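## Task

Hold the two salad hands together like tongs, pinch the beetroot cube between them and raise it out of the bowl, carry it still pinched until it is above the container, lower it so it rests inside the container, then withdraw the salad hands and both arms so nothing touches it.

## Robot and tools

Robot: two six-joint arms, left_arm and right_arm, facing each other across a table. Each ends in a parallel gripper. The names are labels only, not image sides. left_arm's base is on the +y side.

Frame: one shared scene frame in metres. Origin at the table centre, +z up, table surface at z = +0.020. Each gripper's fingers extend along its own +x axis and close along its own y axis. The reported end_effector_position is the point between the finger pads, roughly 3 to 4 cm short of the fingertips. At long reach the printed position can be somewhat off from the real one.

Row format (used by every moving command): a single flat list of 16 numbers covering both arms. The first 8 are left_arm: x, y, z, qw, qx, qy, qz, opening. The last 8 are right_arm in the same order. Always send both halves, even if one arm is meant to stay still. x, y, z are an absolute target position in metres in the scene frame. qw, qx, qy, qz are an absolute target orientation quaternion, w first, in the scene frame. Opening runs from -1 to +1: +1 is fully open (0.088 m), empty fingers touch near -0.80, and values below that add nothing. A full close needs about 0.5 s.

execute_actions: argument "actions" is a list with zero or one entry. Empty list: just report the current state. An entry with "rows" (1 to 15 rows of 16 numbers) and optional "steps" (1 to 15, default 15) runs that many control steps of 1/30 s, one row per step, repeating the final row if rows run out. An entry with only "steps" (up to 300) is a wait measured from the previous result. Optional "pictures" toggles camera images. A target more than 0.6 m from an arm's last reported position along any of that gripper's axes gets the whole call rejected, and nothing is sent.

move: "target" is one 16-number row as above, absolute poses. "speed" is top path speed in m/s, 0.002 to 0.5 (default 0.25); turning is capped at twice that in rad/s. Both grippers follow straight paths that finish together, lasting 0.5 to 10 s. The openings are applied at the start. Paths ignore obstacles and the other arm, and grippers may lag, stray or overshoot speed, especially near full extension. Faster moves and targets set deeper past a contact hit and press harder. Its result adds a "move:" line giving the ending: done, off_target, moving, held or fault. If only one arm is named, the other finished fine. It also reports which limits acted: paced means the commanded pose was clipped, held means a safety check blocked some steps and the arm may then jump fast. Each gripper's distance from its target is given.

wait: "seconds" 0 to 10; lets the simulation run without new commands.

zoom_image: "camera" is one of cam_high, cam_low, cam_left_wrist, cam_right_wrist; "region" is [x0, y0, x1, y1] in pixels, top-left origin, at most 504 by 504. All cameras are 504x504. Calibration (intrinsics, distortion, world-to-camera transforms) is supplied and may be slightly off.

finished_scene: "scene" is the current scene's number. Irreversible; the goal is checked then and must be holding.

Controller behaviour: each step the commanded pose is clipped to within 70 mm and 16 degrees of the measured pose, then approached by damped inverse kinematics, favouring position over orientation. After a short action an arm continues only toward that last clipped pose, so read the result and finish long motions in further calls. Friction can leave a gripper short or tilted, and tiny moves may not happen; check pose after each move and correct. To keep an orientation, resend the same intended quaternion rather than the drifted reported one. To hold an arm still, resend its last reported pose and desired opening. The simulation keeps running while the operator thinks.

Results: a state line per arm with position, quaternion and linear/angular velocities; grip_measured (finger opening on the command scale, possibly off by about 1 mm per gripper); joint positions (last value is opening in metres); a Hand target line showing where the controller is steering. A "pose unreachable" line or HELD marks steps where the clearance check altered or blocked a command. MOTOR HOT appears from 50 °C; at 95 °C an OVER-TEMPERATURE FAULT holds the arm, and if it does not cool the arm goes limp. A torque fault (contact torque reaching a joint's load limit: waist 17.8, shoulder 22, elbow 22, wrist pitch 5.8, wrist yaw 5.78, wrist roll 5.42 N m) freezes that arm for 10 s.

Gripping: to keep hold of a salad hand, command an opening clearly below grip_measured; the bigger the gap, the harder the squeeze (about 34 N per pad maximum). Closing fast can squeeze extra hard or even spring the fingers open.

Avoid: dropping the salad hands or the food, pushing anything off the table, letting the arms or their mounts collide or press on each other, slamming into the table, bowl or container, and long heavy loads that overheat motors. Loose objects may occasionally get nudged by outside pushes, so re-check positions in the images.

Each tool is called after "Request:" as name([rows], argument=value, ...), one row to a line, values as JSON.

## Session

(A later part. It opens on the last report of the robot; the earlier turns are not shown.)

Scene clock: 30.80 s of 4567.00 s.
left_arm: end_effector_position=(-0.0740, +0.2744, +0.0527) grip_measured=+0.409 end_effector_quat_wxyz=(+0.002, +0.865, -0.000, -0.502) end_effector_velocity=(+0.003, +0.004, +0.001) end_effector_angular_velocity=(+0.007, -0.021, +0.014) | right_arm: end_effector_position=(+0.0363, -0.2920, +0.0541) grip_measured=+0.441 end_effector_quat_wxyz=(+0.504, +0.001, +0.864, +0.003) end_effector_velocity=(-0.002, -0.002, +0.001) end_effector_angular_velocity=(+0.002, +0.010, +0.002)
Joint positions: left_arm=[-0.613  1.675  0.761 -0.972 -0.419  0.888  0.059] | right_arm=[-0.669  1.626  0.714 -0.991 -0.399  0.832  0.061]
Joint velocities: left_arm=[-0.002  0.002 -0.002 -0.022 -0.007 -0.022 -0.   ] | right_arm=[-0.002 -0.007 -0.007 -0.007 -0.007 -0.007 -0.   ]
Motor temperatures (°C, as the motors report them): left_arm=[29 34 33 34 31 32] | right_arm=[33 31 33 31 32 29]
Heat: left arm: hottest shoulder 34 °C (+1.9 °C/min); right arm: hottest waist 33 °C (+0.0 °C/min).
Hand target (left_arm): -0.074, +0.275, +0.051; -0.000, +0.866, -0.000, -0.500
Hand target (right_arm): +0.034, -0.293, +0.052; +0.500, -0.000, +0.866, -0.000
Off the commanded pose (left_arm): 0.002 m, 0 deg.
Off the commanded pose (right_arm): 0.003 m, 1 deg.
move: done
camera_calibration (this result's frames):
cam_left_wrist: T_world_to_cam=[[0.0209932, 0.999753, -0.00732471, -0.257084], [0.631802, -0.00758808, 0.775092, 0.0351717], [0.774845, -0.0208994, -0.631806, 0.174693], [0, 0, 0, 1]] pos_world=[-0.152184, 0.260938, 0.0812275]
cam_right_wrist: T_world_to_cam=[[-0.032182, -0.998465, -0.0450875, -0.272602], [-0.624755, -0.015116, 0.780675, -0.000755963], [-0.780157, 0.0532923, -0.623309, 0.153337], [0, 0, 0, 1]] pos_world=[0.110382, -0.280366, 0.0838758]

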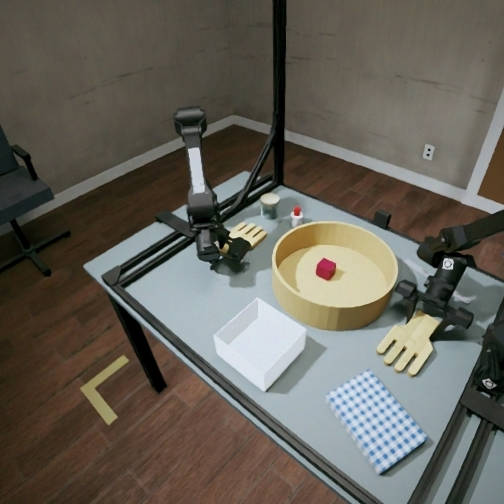

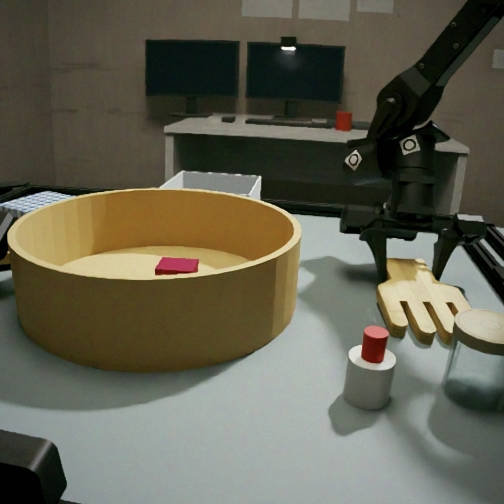

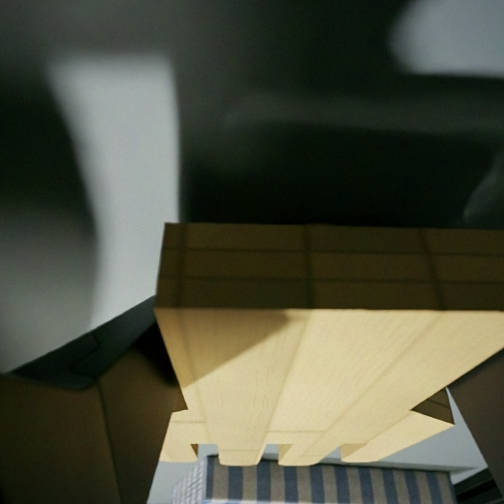

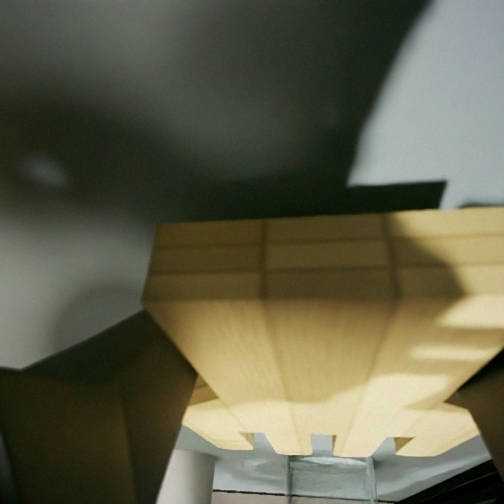

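Request:
move(target=[-0.074,0.26,0.17,0,0.866,0,-0.5,-0.3,0.06,-0.28,0.17,0.5,0,0.866,0,-0.3], speed=0.12)

Request:
move(target=[-0.067,0.12,0.31,0.683,0.183,0.183,-0.683,-0.3,-0.067,-0.16,0.31,0.683,-0.183,0.183,0.683,-0.3], speed=0.2)

Scene clock: 32.73 s of 4567.00 s.
left_arm: end_effector_position=(-0.0751, +0.2618, +0.1649) grip_measured=+0.409 end_effector_quat_wxyz=(-0.006, +0.866, +0.005, -0.500) end_effector_velocity=(-0.002, -0.002, +0.001) end_effector_angular_velocity=(-0.014, +0.015, +0.011) | right_arm: end_effector_position=(+0.0593, -0.2797, +0.1671) grip_measured=+0.440 end_effector_quat_wxyz=(+0.498, -0.002, +0.867, -0.002) end_effector_velocity=(-0.001, -0.003, +0.003) end_effector_angular_velocity=(-0.003, +0.003, +0.019)
Joint positions: left_arm=[-0.583  1.535  1.107 -1.464 -0.423  0.921  0.059] | right_arm=[-0.716  1.544  1.12  -1.516 -0.387  0.783  0.061]
Joint velocities: left_arm=[ 0.002 -0.002  0.007  0.007  0.007 -0.007 -0.   ] | right_arm=[-0.002 -0.002  0.007 -0.022  0.007 -0.022 -0.   ]
Motor temperatures (°C, as the motors report them): left_arm=[29 34 33 34 31 32] | right_arm=[33 31 33 31 32 29]
Heat: left arm: hottest shoulder 34 °C (+1.8 °C/min); right arm: hottest waist 33 °C (+0.0 °C/min).
Hand target (left_arm): -0.075, +0.259, +0.170; +0.000, +0.866, +0.000, -0.500
Hand target (right_arm): +0.061, -0.279, +0.170; +0.500, +0.000, +0.866, +0.000
Off the commanded pose (left_arm): 0.006 m, 1 deg.
Off the commanded pose (right_arm): 0.003 m, 0 deg.
move: done
camera_calibration (this result's frames):
cam_left_wrist: T_world_to_cam=[[0.0208102, 0.999711, 0.0120235, -0.246853], [0.627132, -0.0224186, 0.77859, -0.0482535], [0.778635, -0.00866234, -0.627417, 0.242552], [0, 0, 0, 1]] pos_world=[-0.153461, 0.247801, 0.192719]
cam_right_wrist: T_world_to_cam=[[-0.0323709, -0.998926, -0.0331393, -0.256558], [-0.613137, -0.00633741, 0.789951, -0.074261], [-0.789313, 0.0458904, -0.612274, 0.237685], [0, 0, 0, 1]] pos_world=[0.133771, -0.26766, 0.195689]

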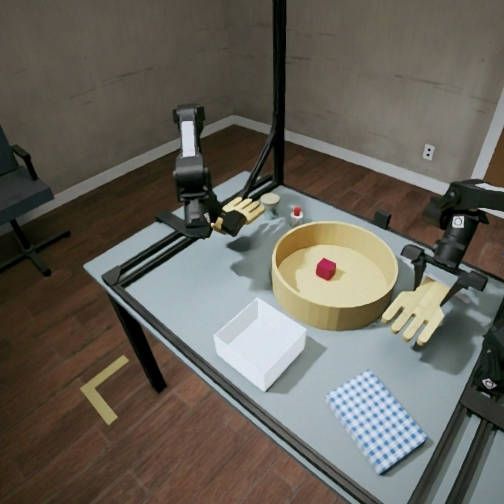

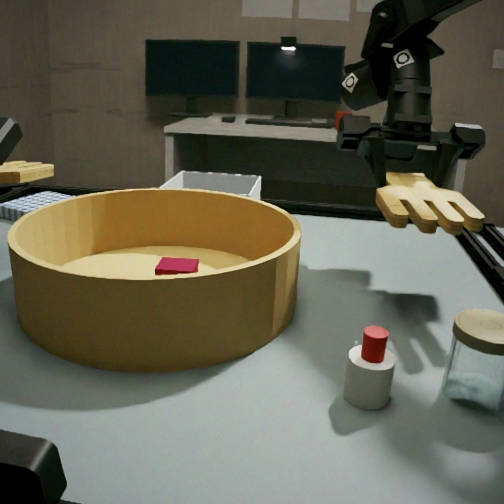

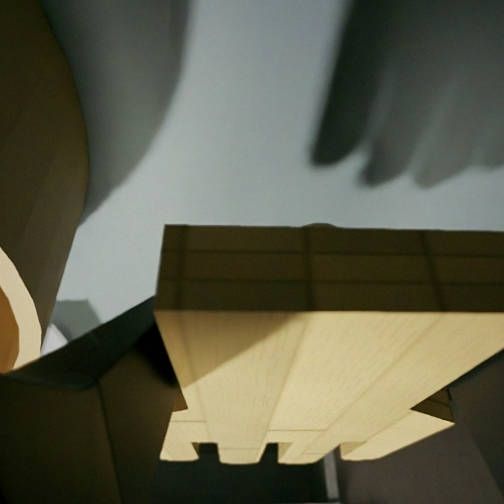

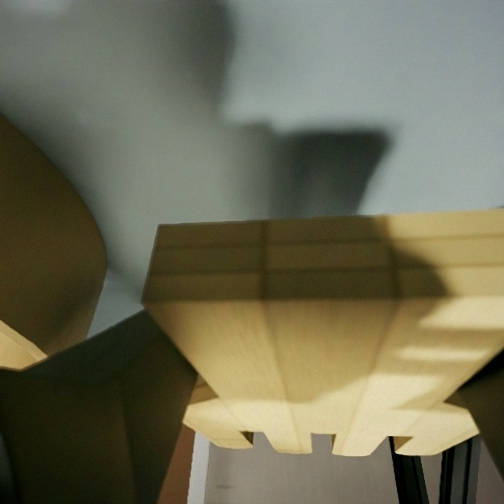

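Scene clock: 38.47 s of 4567.00 s.
left_arm: end_effector_position=(-0.0682, +0.1167, +0.3075) grip_measured=+0.407 end_effector_quat_wxyz=(+0.678, +0.187, +0.186, -0.686) end_effector_velocity=(+0.001, -0.001, -0.002) end_effector_angular_velocity=(+0.000, +0.007, +0.023) | right_arm: end_effector_position=(-0.0662, -0.1569, +0.3068) grip_measured=+0.437 end_effector_quat_wxyz=(+0.685, -0.187, +0.186, +0.679) end_effector_velocity=(+0.002, -0.001, +0.000) end_effector_angular_velocity=(+0.008, -0.021, +0.003)
Joint positions: left_arm=[-0.218  1.136  1.044 -0.451 -0.177 -0.106  0.059] | right_arm=[ 0.27   0.985  0.971 -0.538  0.239  0.141  0.06 ]
Joint velocities: left_arm=[-0.007  0.002 -0.007  0.007 -0.022 -0.022 -0.   ] | right_arm=[-0.002 -0.007 -0.007  0.007  0.007 -0.022 -0.   ]
Motor temperatures (°C, as the motors report them): left_arm=[29 35 34 34 31 32] | right_arm=[33 32 33 31 32 29]
Heat: left arm: hottest shoulder 35 °C (+3.1 °C/min); right arm: hottest waist 33 °C (+0.0 °C/min).
Hand target (left_arm): -0.068, +0.118, +0.309; +0.680, +0.183, +0.183, -0.686
Hand target (right_arm): -0.067, -0.158, +0.309; +0.685, -0.184, +0.181, +0.681
Off the commanded pose (left_arm): 0.004 m, 1 deg.
Off the commanded pose (right_arm): 0.004 m, 1 deg.
move: done
camera_calibration (this result's frames):
cam_left_wrist: T_world_to_cam=[[-0.999726, 0.00815024, -0.0219316, -0.0471203], [0.0199927, 0.784501, -0.619805, 0.127569], [0.0121538, -0.620074, -0.784449, 0.392769], [0, 0, 0, 1]] pos_world=[-0.0544315, 0.143852, 0.386142]
cam_right_wrist: T_world_to_cam=[[0.999066, 0.0312422, -0.0298623, 0.0956255], [0.00665124, -0.793878, -0.60804, 0.0855855], [-0.0427035, 0.607274, -0.793344, 0.411614], [0, 0, 0, 1]] pos_world=[-0.078528, -0.185006, 0.381447]

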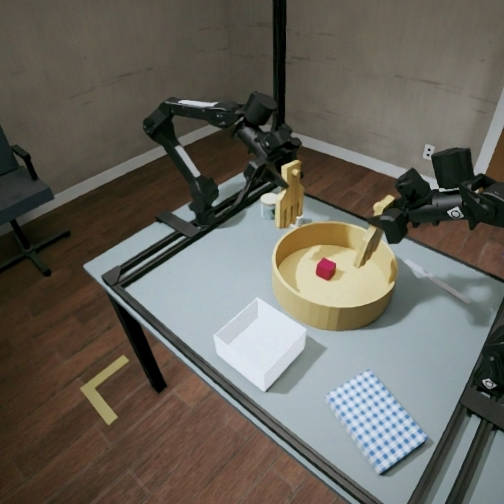

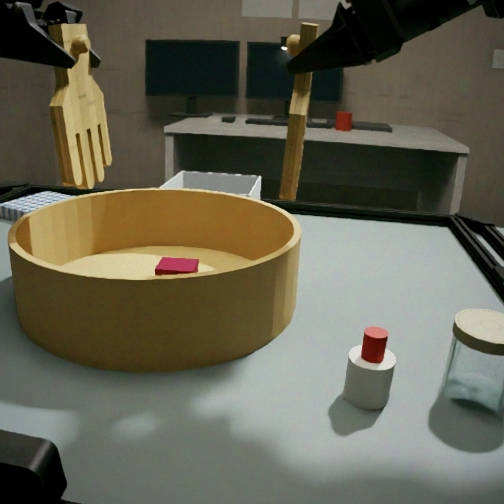

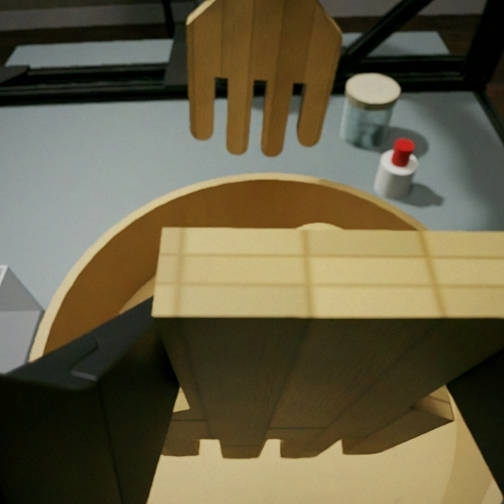

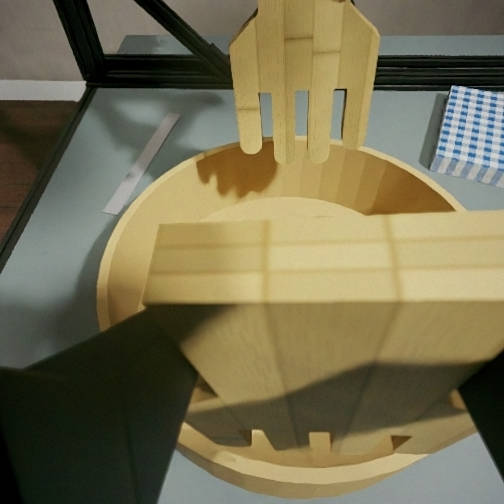

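Request:
move(target=[-0.067,0.065,0.28,0.683,0.183,0.183,-0.683,-0.3,-0.067,-0.11,0.28,0.683,-0.183,0.183,0.683,-0.3], speed=0.15)

Request:
move(target=[-0.067,0.065,0.2,0.683,0.183,0.183,-0.683,-0.3,-0.067,-0.11,0.2,0.683,-0.183,0.183,0.683,-0.3], speed=0.08)

Request:
zoom_image(camera="cam_high", region=[250, 170, 420, 340])

Scene clock: 40.03 s of 4567.00 s.
left_arm: end_effector_position=(-0.0672, +0.0676, +0.2791) grip_measured=+0.406 end_effector_quat_wxyz=(+0.683, +0.185, +0.184, -0.682) end_effector_velocity=(+0.004, -0.002, -0.006) end_effector_angular_velocity=(+0.010, -0.007, +0.025) | right_arm: end_effector_position=(-0.0671, -0.1116, +0.2800) grip_measured=+0.436 end_effector_quat_wxyz=(+0.683, -0.184, +0.184, +0.682) end_effector_velocity=(-0.001, +0.002, -0.002) end_effector_angular_velocity=(-0.005, +0.004, +0.015)
Joint positions: left_arm=[-0.181  1.318  1.043 -0.261 -0.158 -0.092  0.059] | right_arm=[ 0.216  1.144  0.933 -0.326  0.187  0.111  0.06 ]
Joint velocities: left_arm=[ 0.002  0.012 -0.007  0.007 -0.022 -0.007 -0.   ] | right_arm=[-0.007  0.007 -0.002  0.007 -0.022 -0.007 -0.   ]
Motor temperatures (°C, as the motors report them): left_arm=[29 35 34 35 31 32] | right_arm=[33 32 33 32 32 29]
Heat: left arm: hottest shoulder 35 °C (+3.0 °C/min); right arm: hottest waist 33 °C (+0.0 °C/min).
Hand target (left_arm): -0.067, +0.065, +0.280; +0.683, +0.183, +0.183, -0.683
Hand target (right_arm): -0.067, -0.110, +0.280; +0.683, -0.183, +0.183, +0.683
Off the commanded pose (left_arm): 0.003 m, 0 deg.
Off the commanded pose (right_arm): 0.002 m, 0 deg.
move: done
camera_calibration (this result's frames):
cam_left_wrist: T_world_to_cam=[[-0.99971, -0.00573692, -0.0233778, -0.0449609], [0.0101144, 0.781179, -0.624225, 0.149261], [0.0218434, -0.62428, -0.780895, 0.3399], [0, 0, 0, 1]] pos_world=[-0.0538821, 0.0953352, 0.357547]
cam_right_wrist: T_world_to_cam=[[0.998753, 0.0369166, -0.0336241, 0.0959604], [0.00845071, -0.788618, -0.614826, 0.107891], [-0.0492138, 0.613774, -0.787946, 0.361551], [0, 0, 0, 1]] pos_world=[-0.0789592, -0.140368, 0.354444]

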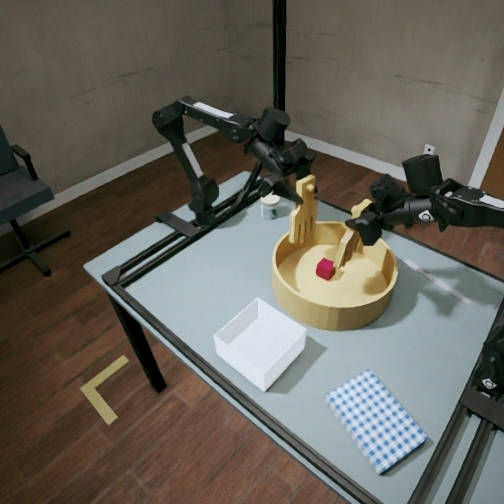

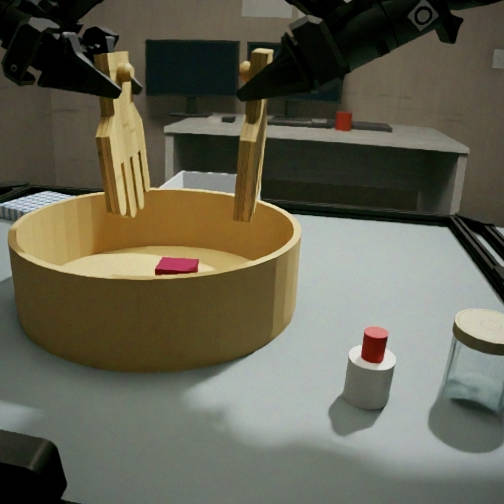

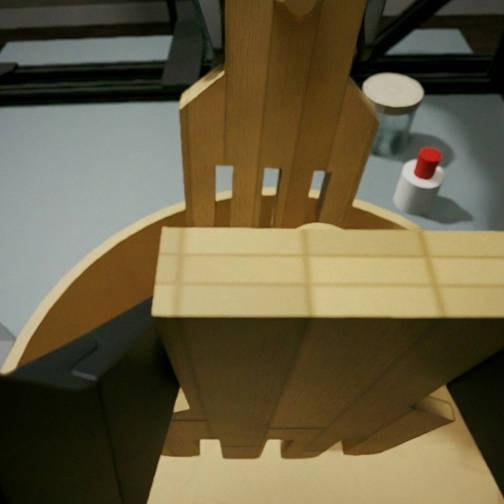

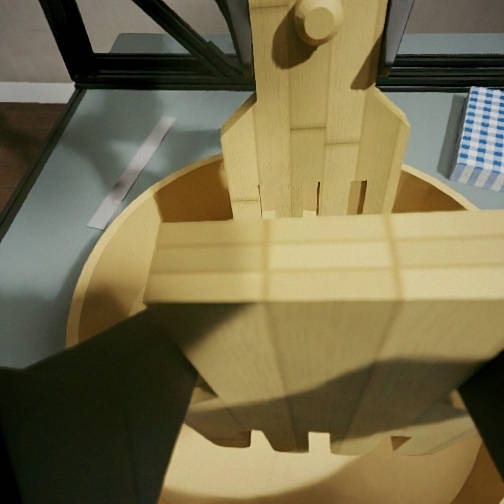

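Scene clock: 41.40 s of 4567.00 s.
left_arm: end_effector_position=(-0.0677, +0.0651, +0.2044) grip_measured=+0.406 end_effector_quat_wxyz=(+0.684, +0.181, +0.182, -0.683) end_effector_velocity=(-0.002, -0.001, +0.002) end_effector_angular_velocity=(-0.016, +0.000, -0.012) | right_arm: end_effector_position=(-0.0673, -0.1110, +0.2016) grip_measured=+0.435 end_effector_quat_wxyz=(+0.683, -0.183, +0.184, +0.682) end_effector_velocity=(-0.000, +0.001, +0.002) end_effector_angular_velocity=(+0.016, +0.001, +0.008)
Joint positions: left_arm=[-0.181  1.386  0.784  0.076 -0.158 -0.092  0.059] | right_arm=[0.216 1.194 0.646 0.013 0.187 0.111 0.06 ]
Joint velocities: left_arm=[-0.002 -0.002 -0.007  0.022  0.007  0.007 -0.   ] | right_arm=[-0.002 -0.002 -0.007  0.022 -0.007 -0.007 -0.   ]
Motor temperatures (°C, as the motors report them): left_arm=[29 35 34 35 31 32] | right_arm=[33 32 34 32 32 29]
Heat: left arm: hottest shoulder 35 °C (+2.9 °C/min); right arm: hottest elbow 34 °C (+1.4 °C/min).
Hand target (left_arm): -0.067, +0.066, +0.200; +0.683, +0.183, +0.183, -0.683
Hand target (right_arm): -0.067, -0.111, +0.200; +0.683, -0.183, +0.183, +0.683
Off the commanded pose (left_arm): 0.004 m, 0 deg.
Off the commanded pose (right_arm): 0.002 m, 0 deg.
move: done
camera_calibration (this result's frames):
cam_left_wrist: T_world_to_cam=[[-0.999758, -0.00563342, -0.0212779, -0.0476609], [0.00908702, 0.774833, -0.6321, 0.106495], [0.0200477, -0.63214, -0.774595, 0.279179], [0, 0, 0, 1]] pos_world=[-0.054214, 0.0936962, 0.282552]
cam_right_wrist: T_world_to_cam=[[0.998741, 0.0369669, -0.0338951, 0.0934938], [0.00824976, -0.787701, -0.616003, 0.0604704], [-0.049471, 0.614948, -0.787014, 0.29928], [0, 0, 0, 1]] pos_world=[-0.0790693, -0.139866, 0.275957]

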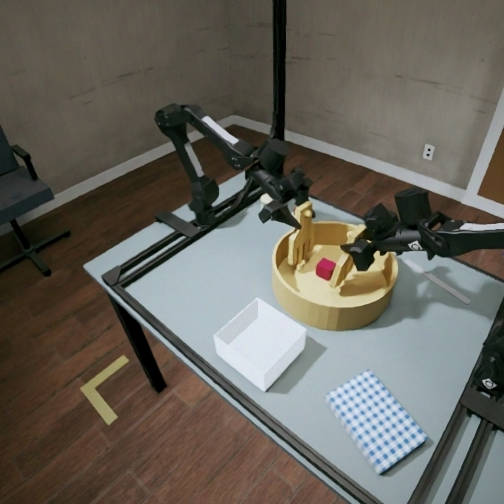

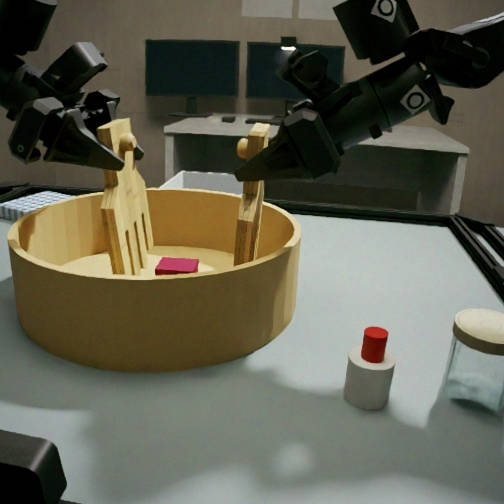

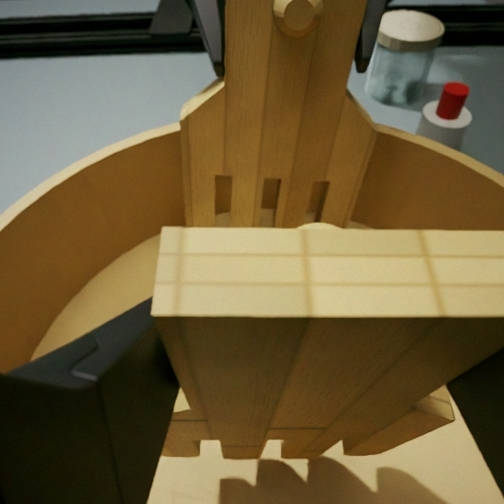

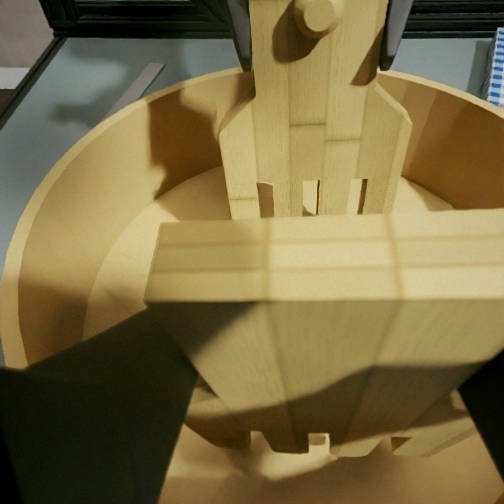

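Region (250, 170, 420, 340) of cam_high's 504x504 image, scaled by 2.965, with more detail than that image has.

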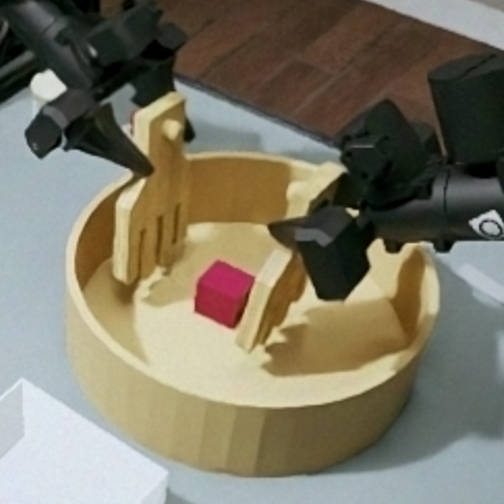

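Request:
move(target=[-0.067,0.07,0.184,0.692,0.147,0.147,-0.692,-0.3,-0.067,-0.098,0.184,0.692,-0.147,0.147,0.692,-0.3], speed=0.03)

Request:
zoom_image(camera="cam_high", region=[270, 200, 390, 320])

Scene clock: 43.97 s of 4567.00 s.
left_arm: end_effector_position=(-0.0667, +0.0692, +0.1872) grip_measured=+0.405 end_effector_quat_wxyz=(+0.691, +0.145, +0.148, -0.693) end_effector_velocity=(+0.000, +0.000, -0.001) end_effector_angular_velocity=(-0.017, +0.007, +0.007) | right_arm: end_effector_position=(-0.0686, -0.0987, +0.1844) grip_measured=+0.434 end_effector_quat_wxyz=(+0.689, -0.148, +0.150, +0.693) end_effector_velocity=(-0.002, +0.001, -0.002) end_effector_angular_velocity=(+0.011, -0.014, +0.018)
Joint positions: left_arm=[-0.182  1.4    0.633  0.344 -0.164 -0.078  0.059] | right_arm=[0.212 1.278 0.538 0.308 0.187 0.09  0.06 ]
Joint velocities: left_arm=[-0.002  0.002 -0.017  0.037 -0.007 -0.007 -0.   ] | right_arm=[ 0.002  0.012 -0.012  0.037 -0.007 -0.022 -0.   ]
Motor temperatures (°C, as the motors report them): left_arm=[29 35 34 36 31 32] | right_arm=[33 32 34 33 32 29]
Heat: left arm: hottest wrist pitch 36 °C (+4.1 °C/min); right arm: hottest elbow 34 °C (+1.4 °C/min).
Hand target (left_arm): -0.067, +0.070, +0.184; +0.692, +0.147, +0.147, -0.692
Hand target (right_arm): -0.067, -0.098, +0.184; +0.692, -0.147, +0.147, +0.692
Off the commanded pose (left_arm): 0.003 m, 0 deg.
Off the commanded pose (right_arm): 0.002 m, 0 deg.
move: done
camera_calibration (this result's frames):
cam_left_wrist: T_world_to_cam=[[-0.999843, -0.00495326, -0.0170338, -0.0478493], [0.00854872, 0.706832, -0.70733, 0.111273], [0.0155436, -0.707364, -0.706678, 0.260649], [0, 0, 0, 1]] pos_world=[-0.0528445, 0.105485, 0.262087]
cam_right_wrist: T_world_to_cam=[[0.998394, 0.0462938, -0.0326641, 0.0944102], [0.0107797, -0.721199, -0.692644, 0.0804528], [-0.0556225, 0.69118, -0.720539, 0.272967], [0, 0, 0, 1]] pos_world=[-0.0799426, -0.135018, 0.255493]

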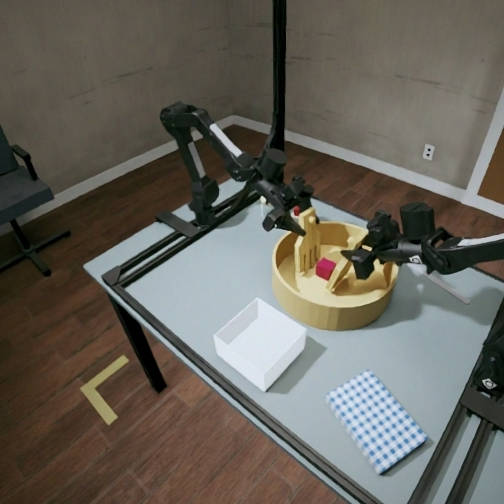

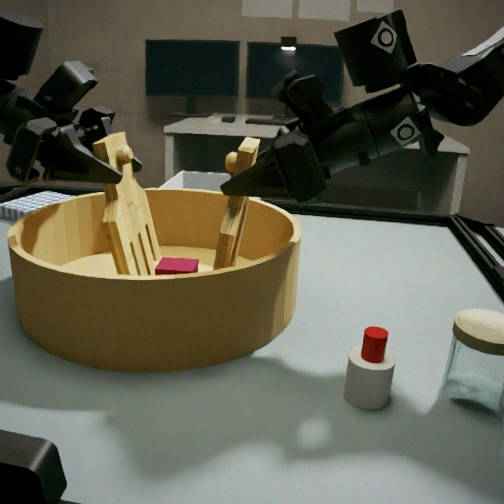

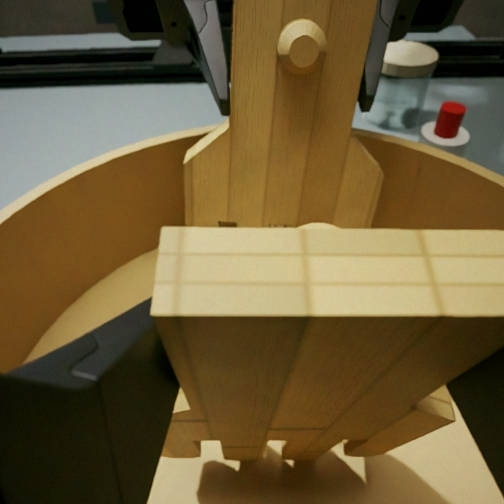

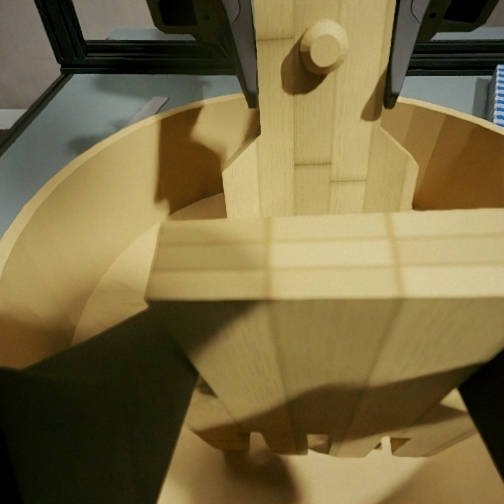

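Region (270, 200, 390, 320) of cam_high's 504x504 image, scaled by 4.200, with more detail than that image has.

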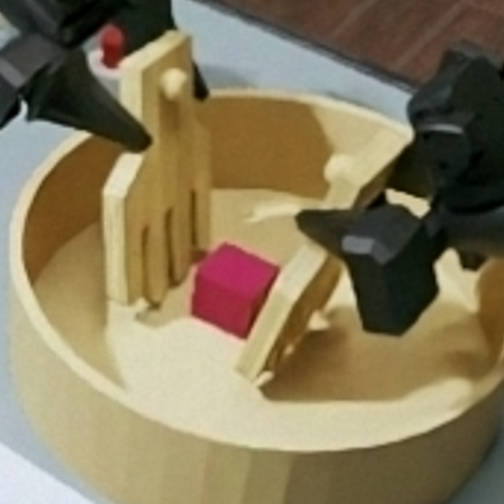

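Request:
move(target=[-0.067,0.058,0.179,0.692,0.147,0.147,-0.692,-0.3,-0.067,-0.078,0.18,0.692,-0.147,0.147,0.692,-0.3], speed=0.015)

Request:
zoom_image(camera="cam_high", region=[270, 200, 390, 320])

Scene clock: 47.10 s of 4567.00 s.
left_arm: end_effector_position=(-0.0678, +0.0609, +0.1828) grip_measured=+0.404 end_effector_quat_wxyz=(+0.692, +0.142, +0.145, -0.693) end_effector_velocity=(+0.002, -0.000, -0.003) end_effector_angular_velocity=(+0.010, -0.004, +0.021) | right_arm: end_effector_position=(-0.0677, -0.0806, +0.1809) grip_measured=+0.432 end_effector_quat_wxyz=(+0.692, -0.145, +0.147, +0.692) end_effector_velocity=(-0.001, +0.002, -0.002) end_effector_angular_velocity=(-0.003, +0.009, +0.001)
Joint positions: left_arm=[-0.181  1.448  0.643  0.39  -0.164 -0.076  0.059] | right_arm=[0.196 1.369 0.579 0.367 0.179 0.082 0.06 ]
Joint velocities: left_arm=[-0.002  0.007  0.002 -0.007 -0.022 -0.007 -0.   ] | right_arm=[-0.002  0.012  0.002  0.007 -0.007  0.007 -0.   ]
Motor temperatures (°C, as the motors report them): left_arm=[29 35 35 37 31 32] | right_arm=[33 32 34 33 32 29]
Heat: left arm: hottest wrist pitch 37 °C (+5.1 °C/min); right arm: hottest elbow 34 °C (+1.3 °C/min).
Hand target (left_arm): -0.067, +0.058, +0.179; +0.692, +0.147, +0.147, -0.692
Hand target (right_arm): -0.067, -0.078, +0.180; +0.692, -0.147, +0.147, +0.692
Off the commanded pose (left_arm): 0.005 m, 1 deg.
Off the commanded pose (right_arm): 0.003 m, 0 deg.
move: done
camera_calibration (this result's frames):
cam_left_wrist: T_world_to_cam=[[-0.999827, -0.00517787, -0.0178494, -0.0488602], [0.00910726, 0.700697, -0.713401, 0.11546], [0.0162009, -0.71344, -0.700529, 0.250953], [0, 0, 0, 1]] pos_world=[-0.053969, 0.0978839, 0.257297]
cam_right_wrist: T_world_to_cam=[[0.998665, 0.0416574, -0.0305344, 0.0918217], [0.00850481, -0.715742, -0.698313, 0.0923958], [-0.0509447, 0.697121, -0.715141, 0.257829], [0, 0, 0, 1]] pos_world=[-0.0793499, -0.117432, 0.251709]

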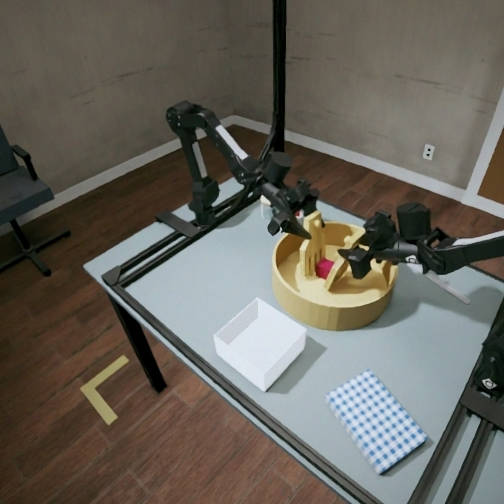

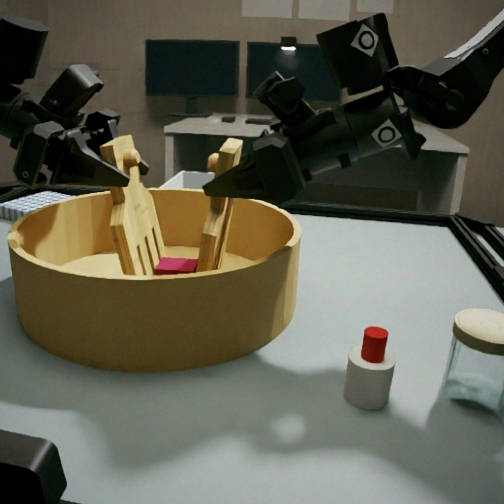

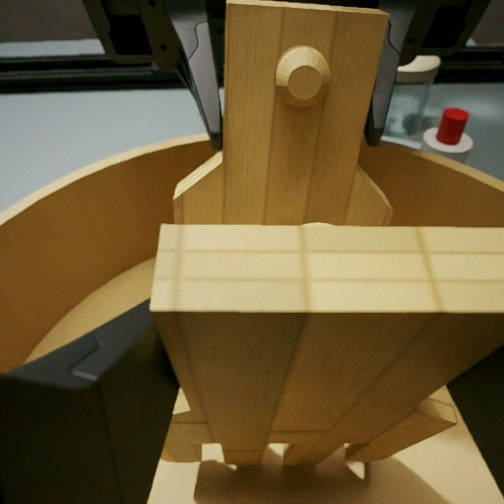

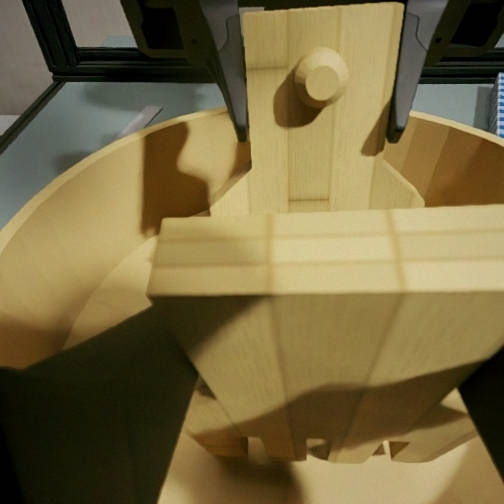

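Region (270, 200, 390, 320) of cam_high's 504x504 image, scaled by 4.200, with more detail than that image has.

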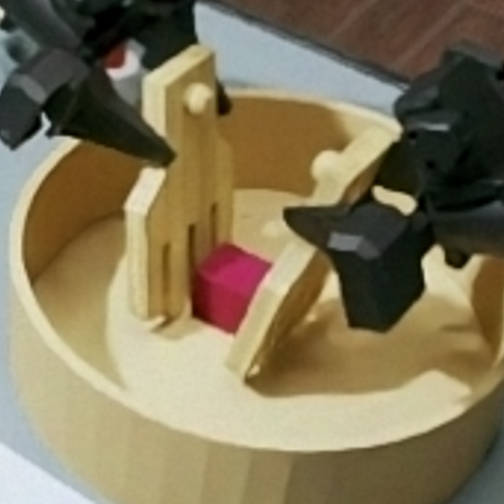

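Request:
move(target=[-0.067,0.055,0.21,0.692,0.147,0.147,-0.692,-1,-0.067,-0.075,0.21,0.692,-0.147,0.147,0.692,-1], speed=0.015)

Request:
move(target=[-0.067,0.053,0.275,0.692,0.147,0.147,-0.692,-1,-0.067,-0.073,0.275,0.692,-0.147,0.147,0.692,-1], speed=0.03)

Scene clock: 49.67 s of 4567.00 s.
left_arm: end_effector_position=(-0.0672, +0.0579, +0.1969) grip_measured=+0.403 end_effector_quat_wxyz=(+0.690, +0.159, +0.156, -0.689) end_effector_velocity=(+0.002, -0.001, +0.002) end_effector_angular_velocity=(-0.009, -0.015, +0.014) | right_arm: end_effector_position=(-0.0674, -0.0773, +0.1993) grip_measured=+0.430 end_effector_quat_wxyz=(+0.690, -0.157, +0.155, +0.689) end_effector_velocity=(+0.002, -0.002, -0.002) end_effector_angular_velocity=(-0.016, -0.026, +0.000)
Joint positions: left_arm=[-0.179  1.424  0.725  0.242 -0.164 -0.075  0.059] | right_arm=[0.193 1.338 0.665 0.221 0.177 0.081 0.06 ]
Joint velocities: left_arm=[-0.002  0.002  0.002  0.007 -0.022  0.007  0.   ] | right_arm=[-0.002 -0.002  0.002 -0.022  0.007 -0.022 -0.   ]
Motor temperatures (°C, as the motors report them): left_arm=[29 36 35 37 31 32] | right_arm=[33 32 34 34 32 29]
Heat: left arm: hottest wrist pitch 37 °C (+4.8 °C/min); right arm: hottest elbow 34 °C (+1.2 °C/min).
Hand target (left_arm): -0.067, +0.055, +0.210; +0.692, +0.147, +0.147, -0.691
Hand target (right_arm): -0.067, -0.075, +0.210; +0.692, -0.147, +0.147, +0.692
Off the commanded pose (left_arm): 0.013 m, 2 deg.
Off the commanded pose (right_arm): 0.011 m, 2 deg.
move: off_target (left_arm, right_arm)
camera_calibration (this result's frames):
cam_left_wrist: T_world_to_cam=[[-0.999622, -0.00644315, -0.02671, -0.0462653], [0.0135591, 0.729824, -0.6835, 0.120388], [0.0238975, -0.683605, -0.729461, 0.263115], [0, 0, 0, 1]] pos_world=[-0.054168, 0.091707, 0.272982]
cam_right_wrist: T_world_to_cam=[[0.998885, 0.0396538, -0.0256302, 0.0908279], [0.0118272, -0.735664, -0.677244, 0.102114], [-0.0457105, 0.676185, -0.735312, 0.271474], [0, 0, 0, 1]] pos_world=[-0.0795251, -0.112047, 0.271102]

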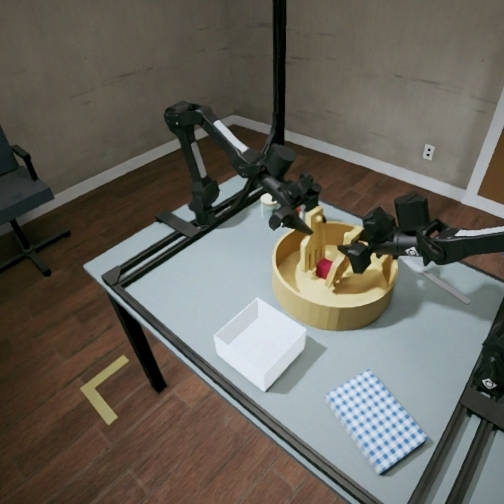

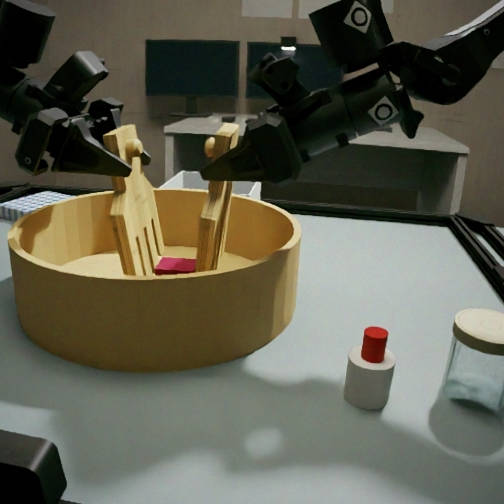

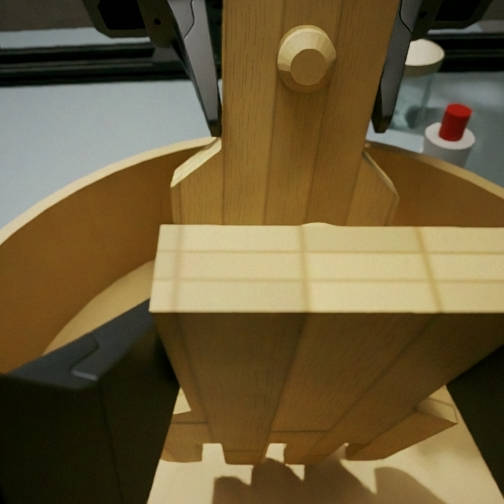

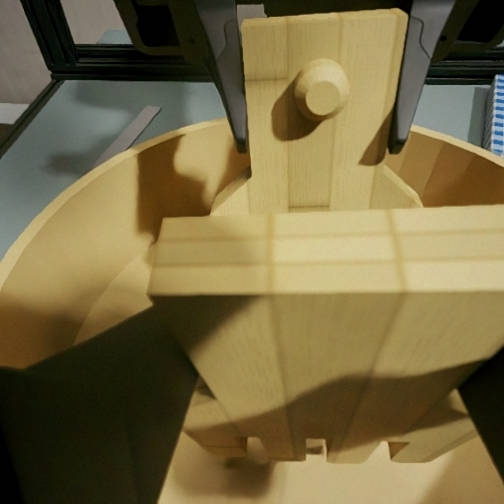

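Scene clock: 52.60 s of 4567.00 s.
left_arm: end_effector_position=(-0.0677, +0.0536, +0.2611) grip_measured=+0.402 end_effector_quat_wxyz=(+0.690, +0.160, +0.156, -0.688) end_effector_velocity=(+0.000, +0.001, +0.001) end_effector_angular_velocity=(+0.002, +0.003, +0.007) | right_arm: end_effector_position=(-0.0677, -0.0734, +0.2637) grip_measured=+0.429 end_effector_quat_wxyz=(+0.690, -0.157, +0.155, +0.689) end_effector_velocity=(-0.001, -0.004, -0.005) end_effector_angular_velocity=(-0.022, -0.008, +0.012)
Joint positions: left_arm=[-0.178  1.355  0.94  -0.041 -0.164 -0.073  0.059] | right_arm=[ 0.192  1.273  0.886 -0.066  0.175  0.08   0.06 ]
Joint velocities: left_arm=[-0.002 -0.002  0.002 -0.007 -0.007 -0.007 -0.   ] | right_arm=[ 0.002 -0.007 -0.007 -0.022 -0.007 -0.007 -0.   ]
Motor temperatures (°C, as the motors report them): left_arm=[29 36 36 37 31 32] | right_arm=[33 32 35 34 32 29]
Heat: left arm: hottest wrist pitch 37 °C (+4.6 °C/min); right arm: hottest elbow 35 °C (+2.3 °C/min).
Hand target (left_arm): -0.067, +0.053, +0.275; +0.692, +0.147, +0.147, -0.692
Hand target (right_arm): -0.067, -0.073, +0.275; +0.692, -0.147, +0.147, +0.692
Off the commanded pose (left_arm): 0.014 m, 2 deg.
Off the commanded pose (right_arm): 0.011 m, 2 deg.
move: off_target (left_arm, right_arm)
camera_calibration (this result's frames):
cam_left_wrist: T_world_to_cam=[[-0.999591, -0.00669789, -0.0278102, -0.0447304], [0.0141159, 0.730087, -0.683208, 0.167398], [0.0248799, -0.683321, -0.729694, 0.307202], [0, 0, 0, 1]] pos_world=[-0.0547182, 0.0874032, 0.337287]
cam_right_wrist: T_world_to_cam=[[0.99888, 0.0398156, -0.0255435, 0.0927065], [0.0120282, -0.736003, -0.676872, 0.148507], [-0.0457501, 0.675807, -0.735658, 0.316234], [0, 0, 0, 1]] pos_world=[-0.0799213, -0.108103, 0.335529]

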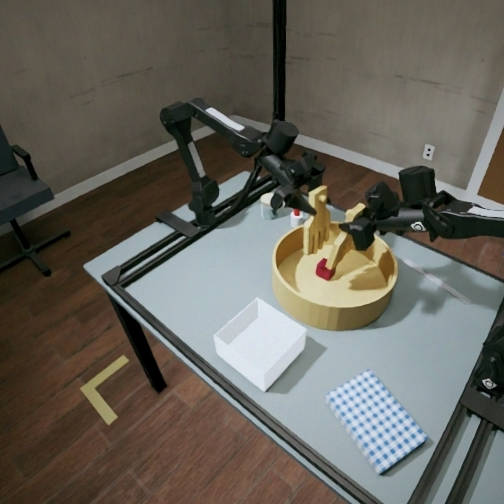

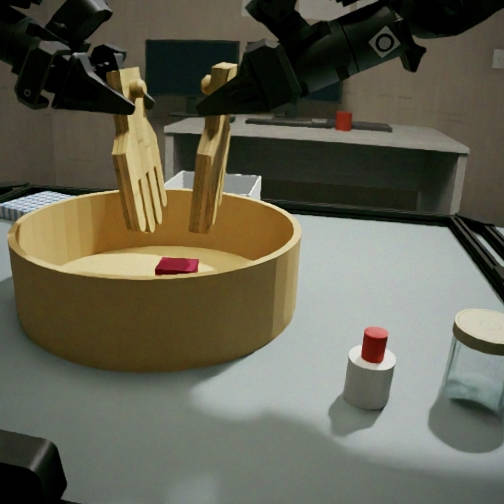

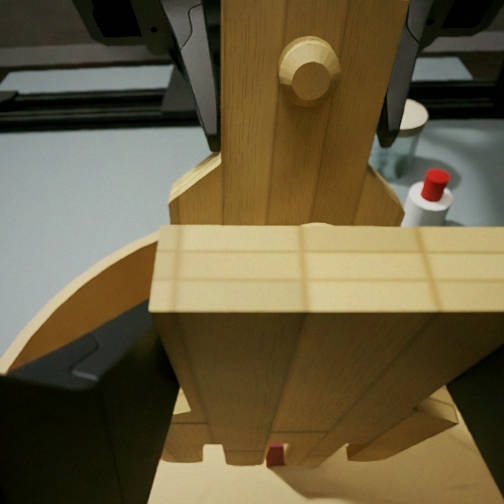

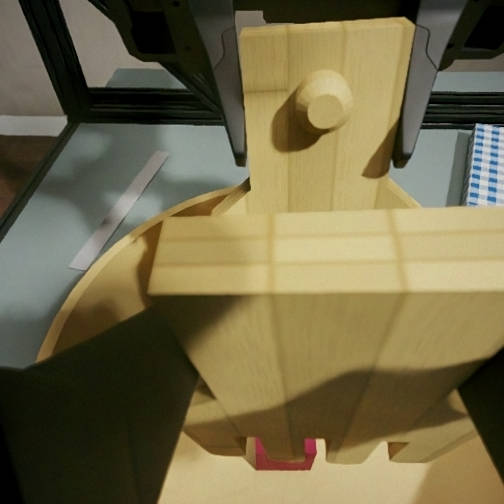

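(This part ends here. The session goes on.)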